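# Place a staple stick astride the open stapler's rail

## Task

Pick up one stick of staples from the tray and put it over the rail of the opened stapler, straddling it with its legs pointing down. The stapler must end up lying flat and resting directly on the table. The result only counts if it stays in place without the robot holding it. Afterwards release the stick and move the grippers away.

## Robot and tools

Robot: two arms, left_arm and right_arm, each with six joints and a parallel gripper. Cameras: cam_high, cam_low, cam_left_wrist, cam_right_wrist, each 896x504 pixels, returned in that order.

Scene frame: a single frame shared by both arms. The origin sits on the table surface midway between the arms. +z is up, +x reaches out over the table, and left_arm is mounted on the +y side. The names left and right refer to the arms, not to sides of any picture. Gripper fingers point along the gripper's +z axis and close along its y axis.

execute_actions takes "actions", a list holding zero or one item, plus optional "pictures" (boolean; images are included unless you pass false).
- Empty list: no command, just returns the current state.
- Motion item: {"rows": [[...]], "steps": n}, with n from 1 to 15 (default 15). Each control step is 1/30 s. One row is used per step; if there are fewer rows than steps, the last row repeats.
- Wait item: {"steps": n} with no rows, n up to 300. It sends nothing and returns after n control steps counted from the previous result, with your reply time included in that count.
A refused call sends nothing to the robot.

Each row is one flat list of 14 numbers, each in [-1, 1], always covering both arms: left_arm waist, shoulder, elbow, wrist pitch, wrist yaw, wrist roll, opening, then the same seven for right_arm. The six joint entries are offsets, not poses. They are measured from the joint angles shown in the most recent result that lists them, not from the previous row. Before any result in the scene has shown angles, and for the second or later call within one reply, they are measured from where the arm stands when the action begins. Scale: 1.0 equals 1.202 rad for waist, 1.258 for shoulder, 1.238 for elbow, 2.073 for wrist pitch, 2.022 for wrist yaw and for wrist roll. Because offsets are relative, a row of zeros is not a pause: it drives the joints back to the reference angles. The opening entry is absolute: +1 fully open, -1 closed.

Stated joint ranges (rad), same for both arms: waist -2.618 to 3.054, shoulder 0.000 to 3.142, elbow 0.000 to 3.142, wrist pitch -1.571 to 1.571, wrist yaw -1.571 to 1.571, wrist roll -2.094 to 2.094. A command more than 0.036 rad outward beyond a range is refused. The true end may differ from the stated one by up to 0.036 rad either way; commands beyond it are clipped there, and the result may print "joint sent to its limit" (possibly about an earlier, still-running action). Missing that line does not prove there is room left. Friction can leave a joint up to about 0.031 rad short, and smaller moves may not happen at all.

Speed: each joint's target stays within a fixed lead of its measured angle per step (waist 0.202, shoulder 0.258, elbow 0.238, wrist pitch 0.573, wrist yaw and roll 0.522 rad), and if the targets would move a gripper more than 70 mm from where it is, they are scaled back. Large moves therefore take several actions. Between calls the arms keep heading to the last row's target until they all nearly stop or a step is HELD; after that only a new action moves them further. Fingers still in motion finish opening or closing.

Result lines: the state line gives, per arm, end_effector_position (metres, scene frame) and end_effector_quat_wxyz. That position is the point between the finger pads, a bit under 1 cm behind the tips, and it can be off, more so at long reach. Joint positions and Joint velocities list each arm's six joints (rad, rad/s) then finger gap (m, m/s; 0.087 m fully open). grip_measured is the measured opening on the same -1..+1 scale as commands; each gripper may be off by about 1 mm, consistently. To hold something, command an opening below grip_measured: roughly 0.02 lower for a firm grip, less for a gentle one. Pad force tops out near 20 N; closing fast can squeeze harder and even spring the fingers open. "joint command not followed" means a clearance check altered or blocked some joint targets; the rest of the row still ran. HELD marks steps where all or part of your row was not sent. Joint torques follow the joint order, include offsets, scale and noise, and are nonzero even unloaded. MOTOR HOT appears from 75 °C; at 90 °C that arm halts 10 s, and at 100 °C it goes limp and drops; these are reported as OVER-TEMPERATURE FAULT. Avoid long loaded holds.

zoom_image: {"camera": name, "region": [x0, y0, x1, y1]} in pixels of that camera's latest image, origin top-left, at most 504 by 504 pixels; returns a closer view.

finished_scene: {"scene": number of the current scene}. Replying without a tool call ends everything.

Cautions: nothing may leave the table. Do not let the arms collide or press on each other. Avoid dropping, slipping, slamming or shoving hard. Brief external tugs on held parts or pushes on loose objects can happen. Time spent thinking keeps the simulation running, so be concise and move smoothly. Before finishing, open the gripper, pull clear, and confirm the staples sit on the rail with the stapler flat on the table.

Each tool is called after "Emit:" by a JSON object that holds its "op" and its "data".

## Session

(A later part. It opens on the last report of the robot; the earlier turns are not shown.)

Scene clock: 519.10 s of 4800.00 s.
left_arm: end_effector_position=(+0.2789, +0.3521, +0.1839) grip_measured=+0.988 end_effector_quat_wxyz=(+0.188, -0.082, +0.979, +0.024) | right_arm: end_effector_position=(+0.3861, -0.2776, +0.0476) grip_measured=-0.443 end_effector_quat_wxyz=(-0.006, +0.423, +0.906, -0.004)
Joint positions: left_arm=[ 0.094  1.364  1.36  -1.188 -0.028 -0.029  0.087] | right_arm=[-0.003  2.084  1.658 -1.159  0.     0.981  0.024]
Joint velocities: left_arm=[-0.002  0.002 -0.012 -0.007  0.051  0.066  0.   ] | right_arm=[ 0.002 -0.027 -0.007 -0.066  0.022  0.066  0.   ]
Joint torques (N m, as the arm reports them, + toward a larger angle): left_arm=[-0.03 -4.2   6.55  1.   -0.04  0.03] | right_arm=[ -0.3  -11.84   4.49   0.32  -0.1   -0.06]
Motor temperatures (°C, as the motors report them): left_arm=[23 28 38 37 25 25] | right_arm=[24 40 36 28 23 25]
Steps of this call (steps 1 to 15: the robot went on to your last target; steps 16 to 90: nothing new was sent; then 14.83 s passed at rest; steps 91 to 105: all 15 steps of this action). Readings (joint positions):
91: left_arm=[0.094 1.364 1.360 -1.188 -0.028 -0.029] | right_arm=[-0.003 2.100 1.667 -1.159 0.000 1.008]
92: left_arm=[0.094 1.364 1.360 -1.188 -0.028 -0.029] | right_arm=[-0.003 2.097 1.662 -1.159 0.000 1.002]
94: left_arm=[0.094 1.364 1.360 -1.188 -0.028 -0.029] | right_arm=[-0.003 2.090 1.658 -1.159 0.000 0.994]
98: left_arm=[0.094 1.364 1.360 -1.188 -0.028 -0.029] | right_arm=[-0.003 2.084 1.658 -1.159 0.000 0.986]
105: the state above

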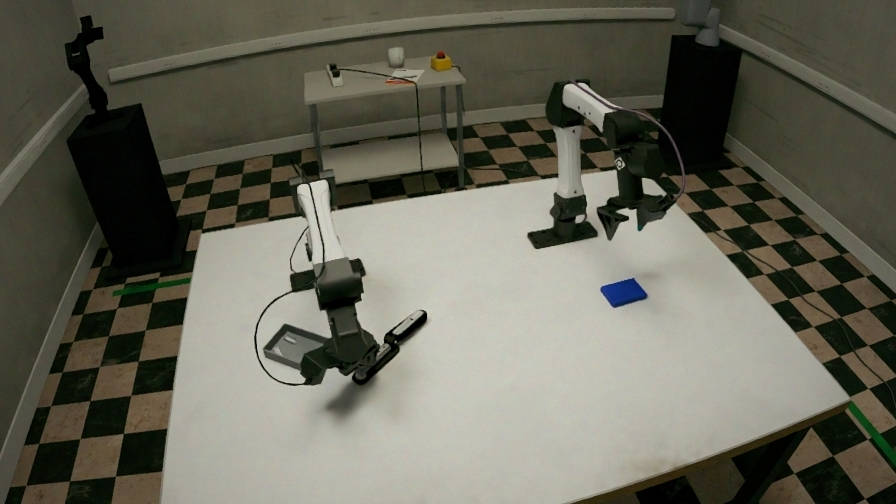

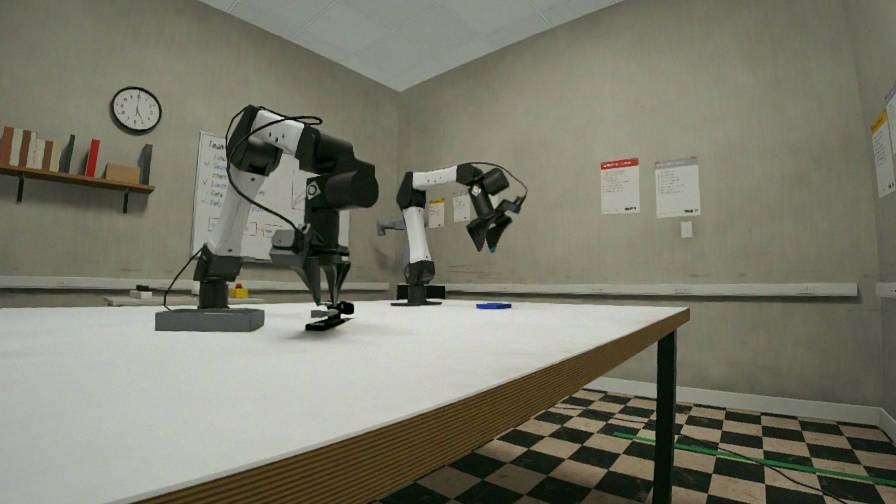

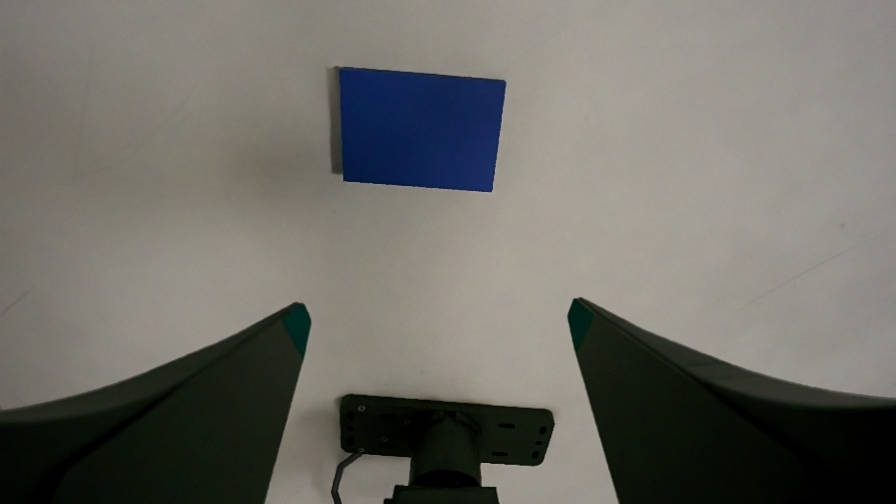

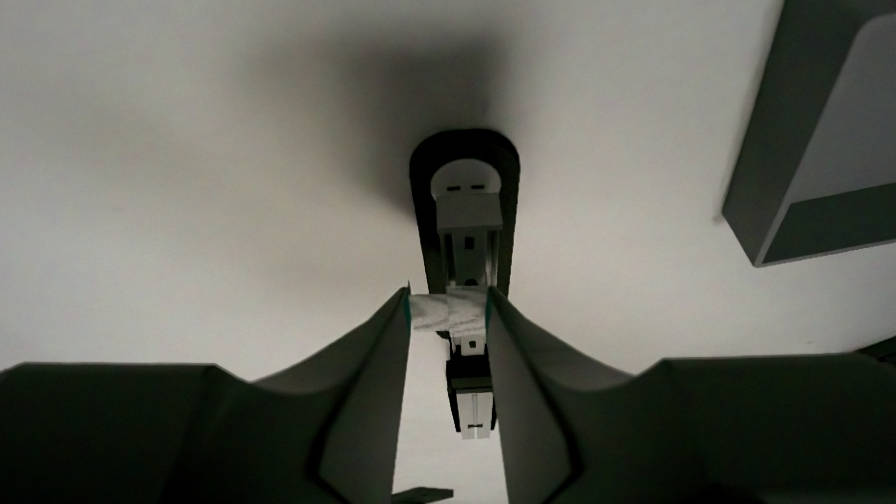

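Emit:
{"op": "execute_actions", "data": {"actions": [{"rows":[[0,0,0,0,0,0,1,0,0,-0.03,0.018,0,0,-0.47],[0,0,0,0,0,0,1,0,0,-0.03,0.018,0,0,-0.47],[0,0,0,0,0,0,1,0,0,-0.03,0.018,0,0,-0.47],[0,0,0,0,0,0,1,0,0,-0.042,0.024,0,0,-0.47]],"steps":15}]}}

Emit:
{"op": "zoom_image", "data": {"camera": "cam_low", "region": [290, 280, 370, 340]}}

Emit:
{"op": "zoom_image", "data": {"camera": "cam_right_wrist", "region": [380, 180, 560, 400]}}

Scene clock: 526.50 s of 4800.00 s.
left_arm: end_effector_position=(+0.2789, +0.3521, +0.1839) grip_measured=+0.988 end_effector_quat_wxyz=(+0.188, -0.082, +0.979, +0.024) | right_arm: end_effector_position=(+0.3847, -0.2778, +0.0402) grip_measured=-0.443 end_effector_quat_wxyz=(-0.006, +0.423, +0.906, -0.004)
Joint positions: left_arm=[ 0.094  1.364  1.36  -1.188 -0.028 -0.029  0.087] | right_arm=[-0.003  2.084  1.628 -1.129  0.     0.98   0.024]
Joint velocities: left_arm=[ 0.007  0.002 -0.012 -0.051  0.081  0.022  0.   ] | right_arm=[-0.002  0.012 -0.007 -0.022  0.022  0.037  0.   ]
Joint torques (N m, as the arm reports them, + toward a larger angle): left_arm=[-0.04 -4.23  6.6   1.01 -0.03  0.04] | right_arm=[-0.3  -9.91  4.59  0.54 -0.1   0.04]
Motor temperatures (°C, as the motors report them): left_arm=[23 28 38 37 25 25] | right_arm=[24 41 35 28 23 25]
Steps of this call (steps 1 to 15: the robot went on to your last target; steps 16 to 90: nothing new was sent; then 3.90 s passed at rest; steps 91 to 105: all 15 steps of this action). Readings (joint positions):
91: left_arm=[0.094 1.364 1.360 -1.188 -0.028 -0.029] | right_arm=[-0.003 2.084 1.655 -1.156 0.000 0.980]
92: left_arm=[0.094 1.364 1.360 -1.188 -0.028 -0.029] | right_arm=[-0.003 2.084 1.652 -1.152 0.000 0.980]
94: left_arm=[0.094 1.364 1.360 -1.188 -0.028 -0.029] | right_arm=[-0.003 2.084 1.643 -1.145 0.000 0.980]
98: left_arm=[0.094 1.364 1.360 -1.188 -0.028 -0.029] | right_arm=[-0.003 2.084 1.628 -1.136 0.000 0.980]
105: the state above

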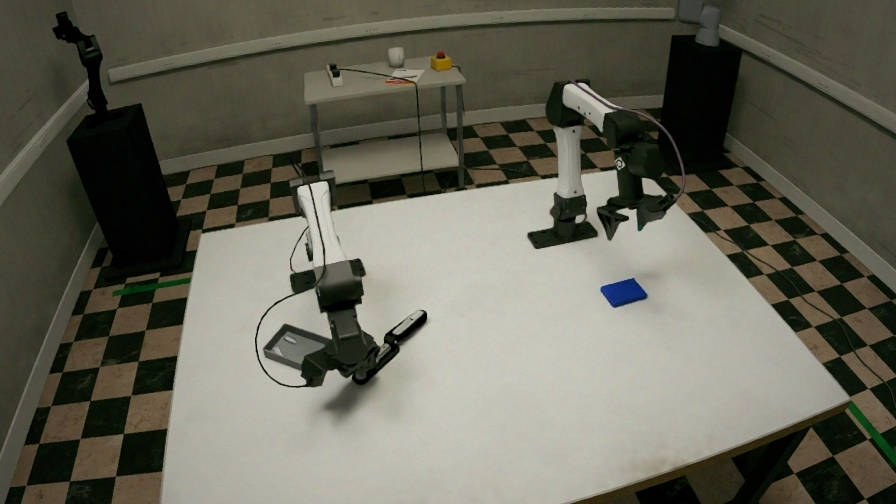

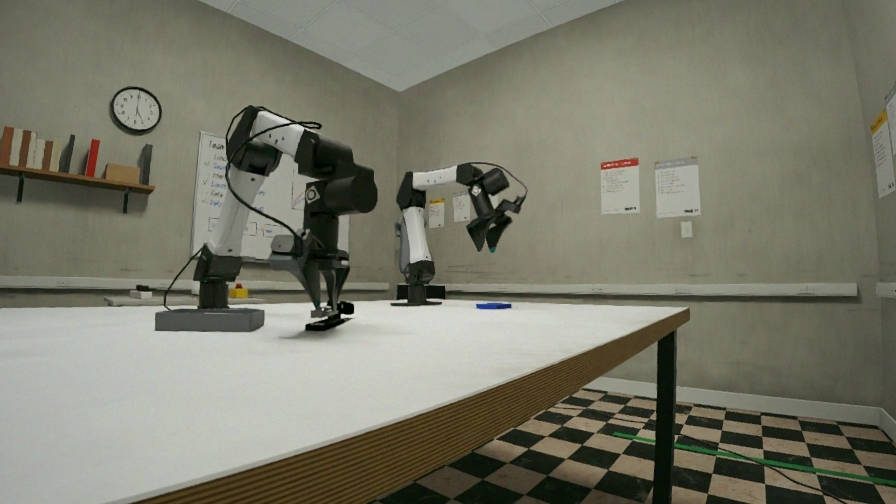

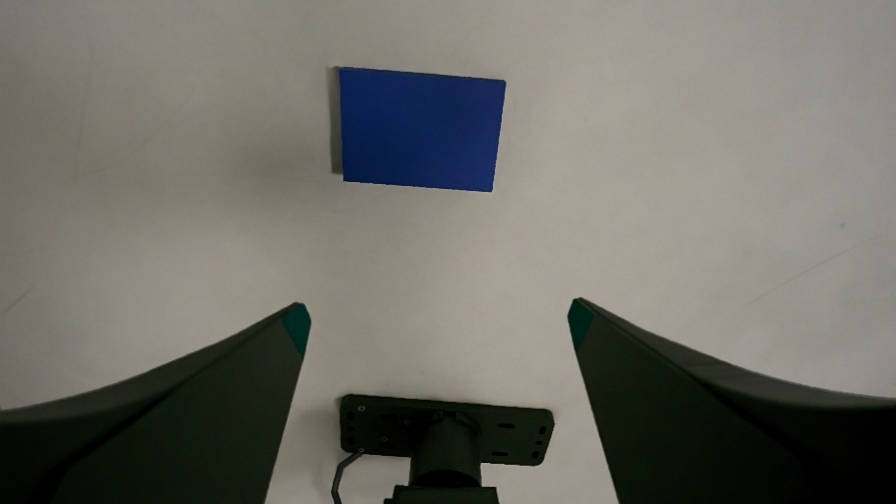

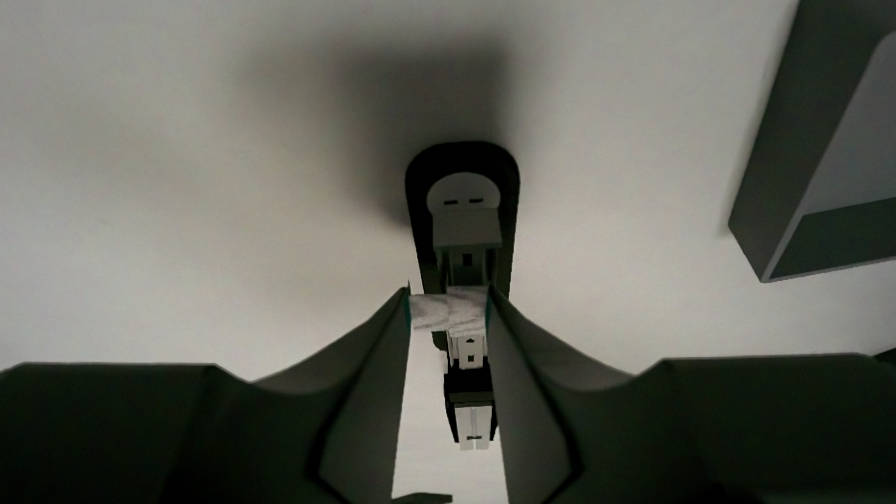

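Region (290, 280, 370, 340) of cam_low's 896x504 image, scaled by 6.300, with more detail than that image has; it fills the top 378 rows of this view, and the rest is white.

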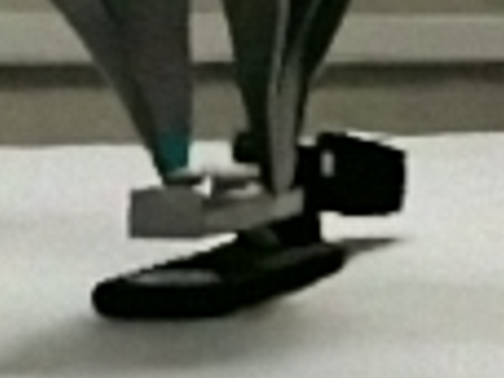

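Region (380, 180, 560, 400) of cam_right_wrist's 896x504 image, scaled by 2.291, with more detail than that image has; it fills the left 412 columns of this view, and the rest is white.

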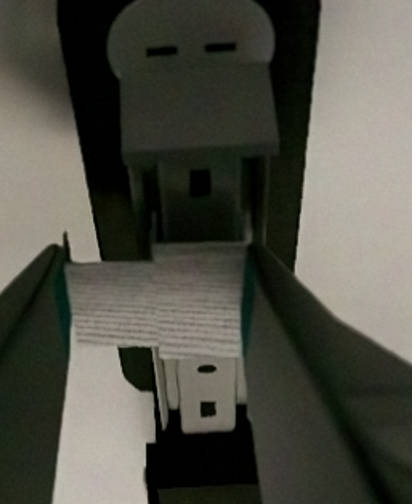

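Aligned and about touching. Release.

Emit:
{"op": "execute_actions", "data": {"actions": [{"rows":[[0,0,0,0,0,0,1,0,0,0,0,0,0,-0.42],[0,0,0,0,0,0,1,0,0,0,0,0,0,-0.4],[0,0,0,0,0,0,1,0,0,0,0,0,0,-0.36],[0,0,0,0,0,0,1,0,0,0,0,0,0,-0.3],[0,0,0,0,0,0,1,0,0,0,0,0,0,-0.2],[0,0,0,0,0,0,1,0,0,0,0,0,0,0]],"steps":15}], "pictures": false}}

Emit:
{"op": "execute_actions", "data": {"actions": [{"rows":[[0,0,0,0,0,0,1,0,-0.03,0.04,-0.04,0,0,0],[0,0,0,0,0,0,1,0,-0.03,0.04,-0.04,0,0,0],[0,0,0,0,0,0,1,0,-0.06,0.085,-0.087,0,0,0]],"steps":15}]}}

Emit:
{"op": "zoom_image", "data": {"camera": "cam_right_wrist", "region": [350, 120, 590, 400]}}

Emit:
{"op": "zoom_image", "data": {"camera": "cam_low", "region": [290, 280, 370, 340]}}

Scene clock: 537.90 s of 4800.00 s.
left_arm: end_effector_position=(+0.2789, +0.3521, +0.1839) grip_measured=+0.988 end_effector_quat_wxyz=(+0.188, -0.082, +0.979, +0.024) | right_arm: end_effector_position=(+0.3851, -0.2778, +0.0402) grip_measured=+0.000 end_effector_quat_wxyz=(-0.005, +0.423, +0.906, -0.003)
Joint positions: left_arm=[ 0.094  1.364  1.36  -1.188 -0.028 -0.029  0.087] | right_arm=[-0.003  2.084  1.628 -1.127  0.     0.98   0.044]
Joint velocities: left_arm=[-0.012  0.002  0.002  0.051 -0.037 -0.007  0.   ] | right_arm=[-0.012  0.012 -0.007 -0.007 -0.037 -0.007  0.   ]
Joint torques (N m, as the arm reports them, + toward a larger angle): left_arm=[ 0.01 -4.25  6.62  1.01 -0.04  0.05] | right_arm=[-0.3  -9.91  6.56  0.35 -0.1   0.02]
Motor temperatures (°C, as the motors report them): left_arm=[23 28 38 36 25 25] | right_arm=[24 41 35 28 23 25]
Steps of this call (steps 1 to 15: the robot went on to your last target; steps 16 to 90: nothing new was sent; then 7.90 s passed at rest; steps 91 to 105: all 15 steps of this action). Readings (joint positions):
91: left_arm=[0.094 1.364 1.360 -1.188 -0.028 -0.029] | right_arm=[-0.003 2.084 1.628 -1.127 0.000 0.980]
92: left_arm=[0.094 1.364 1.360 -1.188 -0.028 -0.029] | right_arm=[-0.003 2.084 1.628 -1.127 0.000 0.980]
94: left_arm=[0.094 1.364 1.360 -1.188 -0.028 -0.029] | right_arm=[-0.003 2.084 1.628 -1.127 0.000 0.980]
98: left_arm=[0.094 1.364 1.360 -1.188 -0.028 -0.029] | right_arm=[-0.003 2.084 1.628 -1.127 0.000 0.980]
105: the state above

Scene clock: 538.40 s of 4800.00 s.
left_arm: end_effector_position=(+0.2789, +0.3521, +0.1839) grip_measured=+0.988 end_effector_quat_wxyz=(+0.188, -0.082, +0.979, +0.024) | right_arm: end_effector_position=(+0.3735, -0.2790, +0.0864) grip_measured=+0.000 end_effector_quat_wxyz=(-0.007, +0.423, +0.906, -0.005)
Joint positions: left_arm=[ 0.094  1.364  1.36  -1.188 -0.028 -0.029  0.087] | right_arm=[-0.003  2.017  1.712 -1.284  0.     0.98   0.044]
Joint velocities: left_arm=[ 0.002 -0.007 -0.012 -0.007 -0.007 -0.022  0.   ] | right_arm=[ 0.012  0.007  0.007 -0.139 -0.051 -0.007 -0.001]
Joint torques (N m, as the arm reports them, + toward a larger angle): left_arm=[ 0.1  -4.18  6.58  1.01 -0.03  0.04] | right_arm=[ -0.3  -10.09   8.48   0.2   -0.1    0.02]
Motor temperatures (°C, as the motors report them): left_arm=[23 28 38 36 25 25] | right_arm=[24 41 35 28 23 25]
Steps of this call (steps 1 to 15: all 15 steps of this action). Readings (joint positions):
1: left_arm=[0.094 1.364 1.360 -1.188 -0.028 -0.029] | right_arm=[-0.003 2.084 1.631 -1.135 0.000 0.980]
2: left_arm=[0.094 1.364 1.360 -1.188 -0.028 -0.029] | right_arm=[-0.003 2.083 1.636 -1.148 0.000 0.980]
4: left_arm=[0.094 1.364 1.360 -1.188 -0.028 -0.029] | right_arm=[-0.003 2.074 1.665 -1.199 0.000 0.980]
8: left_arm=[0.094 1.364 1.360 -1.188 -0.028 -0.029] | right_arm=[-0.003 2.028 1.706 -1.252 0.000 0.980]
15: the state above

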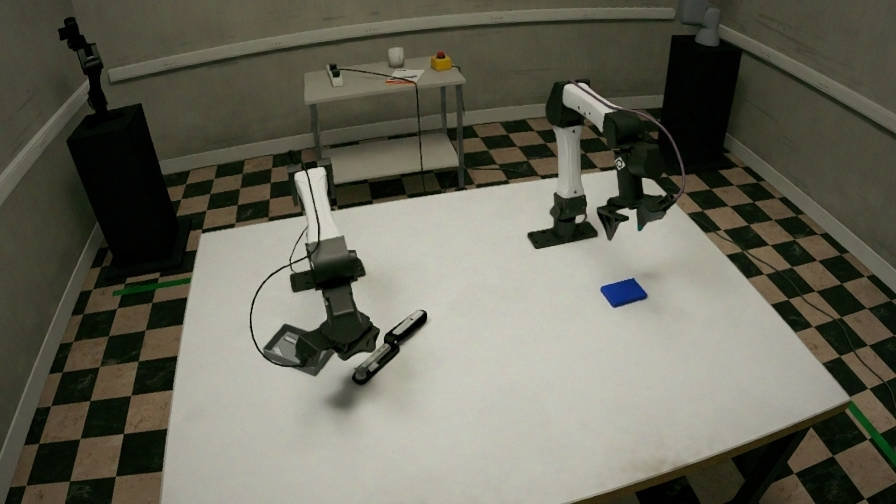

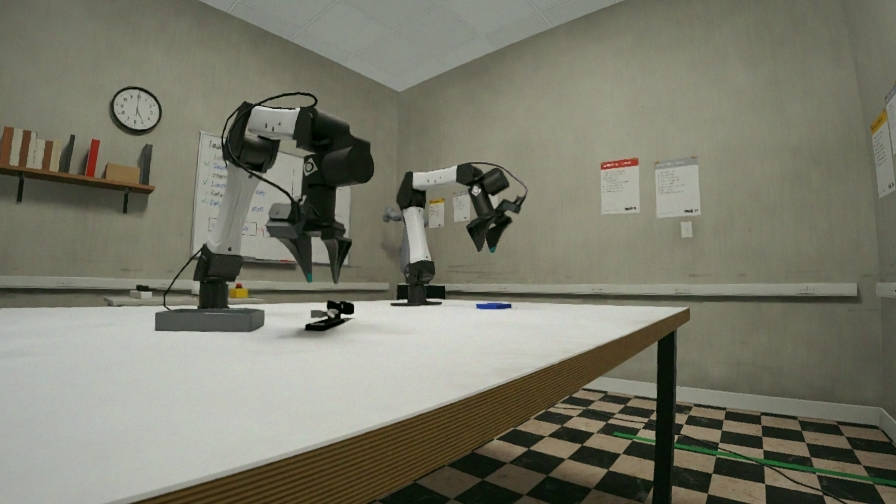

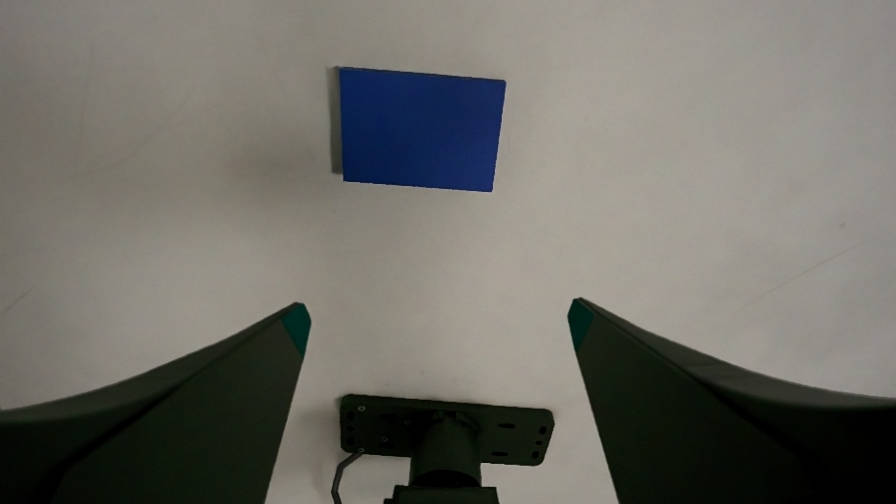

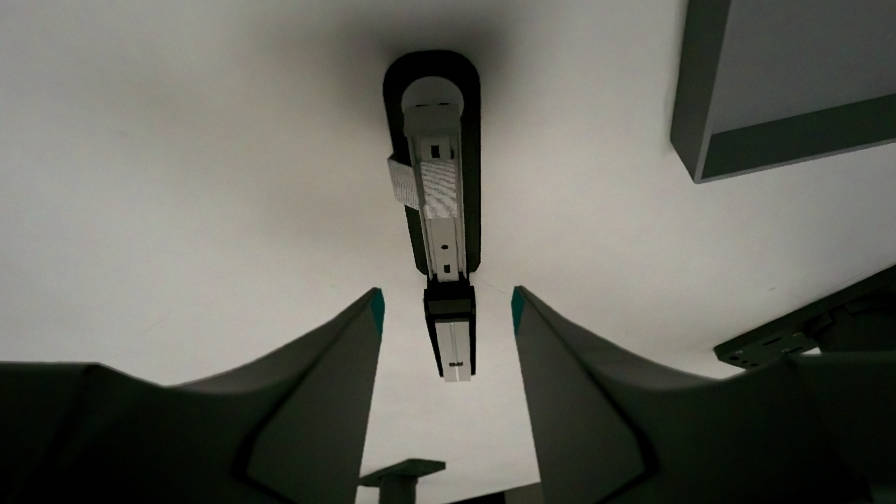

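Region (350, 120, 590, 400) of cam_right_wrist's 896x504 image, scaled by 1.800, with more detail than that image has; it fills the left 432 columns of this view, and the rest is white.

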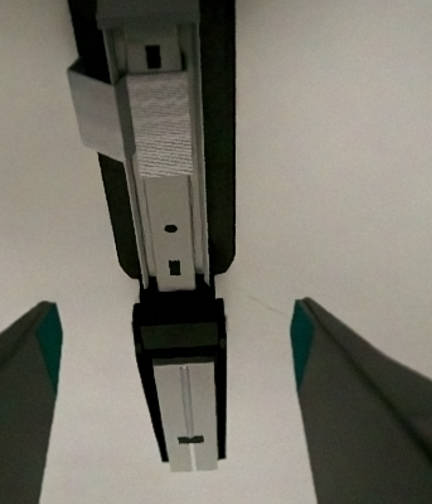

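Region (290, 280, 370, 340) of cam_low's 896x504 image, scaled by 6.300, with more detail than that image has; it fills the top 378 rows of this view, and the rest is white.

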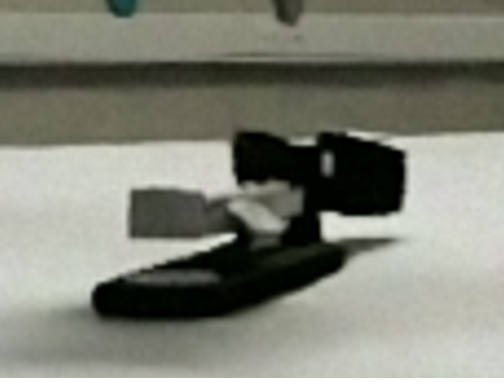

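Emit:
{"op": "execute_actions", "data": {"actions": [{"rows":[[0,0,0,0,0,0,1,0,-0.3,-0.1,-0.1,0,0,1]],"steps":15}], "pictures": false}}

Emit:
{"op": "finished_scene", "data": {"scene": 1}}

Scene clock: 545.40 s of 4800.00 s.
left_arm: end_effector_position=(+0.2789, +0.3521, +0.1839) grip_measured=+0.988 end_effector_quat_wxyz=(+0.188, -0.082, +0.979, +0.024) | right_arm: end_effector_position=(+0.2940, -0.2876, +0.1827) grip_measured=+0.979 end_effector_quat_wxyz=(+0.036, +0.422, +0.906, +0.021)
Joint positions: left_arm=[ 0.094  1.364  1.36  -1.188 -0.028 -0.029  0.087] | right_arm=[-0.003  1.626  1.61  -1.472  0.     0.98   0.087]
Joint velocities: left_arm=[-0.007 -0.002 -0.002 -0.081  0.007  0.051  0.   ] | right_arm=[ 0.007  0.027  0.002  0.037  0.022 -0.037 -0.002]
Joint torques (N m, as the arm reports them, + toward a larger angle): left_arm=[-0.04 -4.14  6.56  1.02 -0.02  0.06] | right_arm=[-0.26 -5.3   4.75  0.41 -0.11  0.01]
Motor temperatures (°C, as the motors report them): left_arm=[23 28 38 36 25 25] | right_arm=[24 41 36 28 23 25]
Steps of this call (steps 1 to 15: the robot went on to your last target; steps 16 to 90: nothing new was sent; then 3.50 s passed at rest; steps 91 to 105: all 15 steps of this action). Readings (joint positions):
91: left_arm=[0.094 1.364 1.360 -1.188 -0.028 -0.029] | right_arm=[-0.003 1.998 1.696 -1.290 0.000 0.980]
92: left_arm=[0.094 1.364 1.360 -1.188 -0.028 -0.029] | right_arm=[-0.003 1.962 1.663 -1.306 0.000 0.980]
94: left_arm=[0.094 1.364 1.360 -1.188 -0.028 -0.029] | right_arm=[-0.003 1.863 1.621 -1.359 0.000 0.980]
98: left_arm=[0.094 1.364 1.360 -1.188 -0.028 -0.029] | right_arm=[-0.003 1.654 1.610 -1.429 0.000 0.980]
105: the state above

The scene is finished: the task was done.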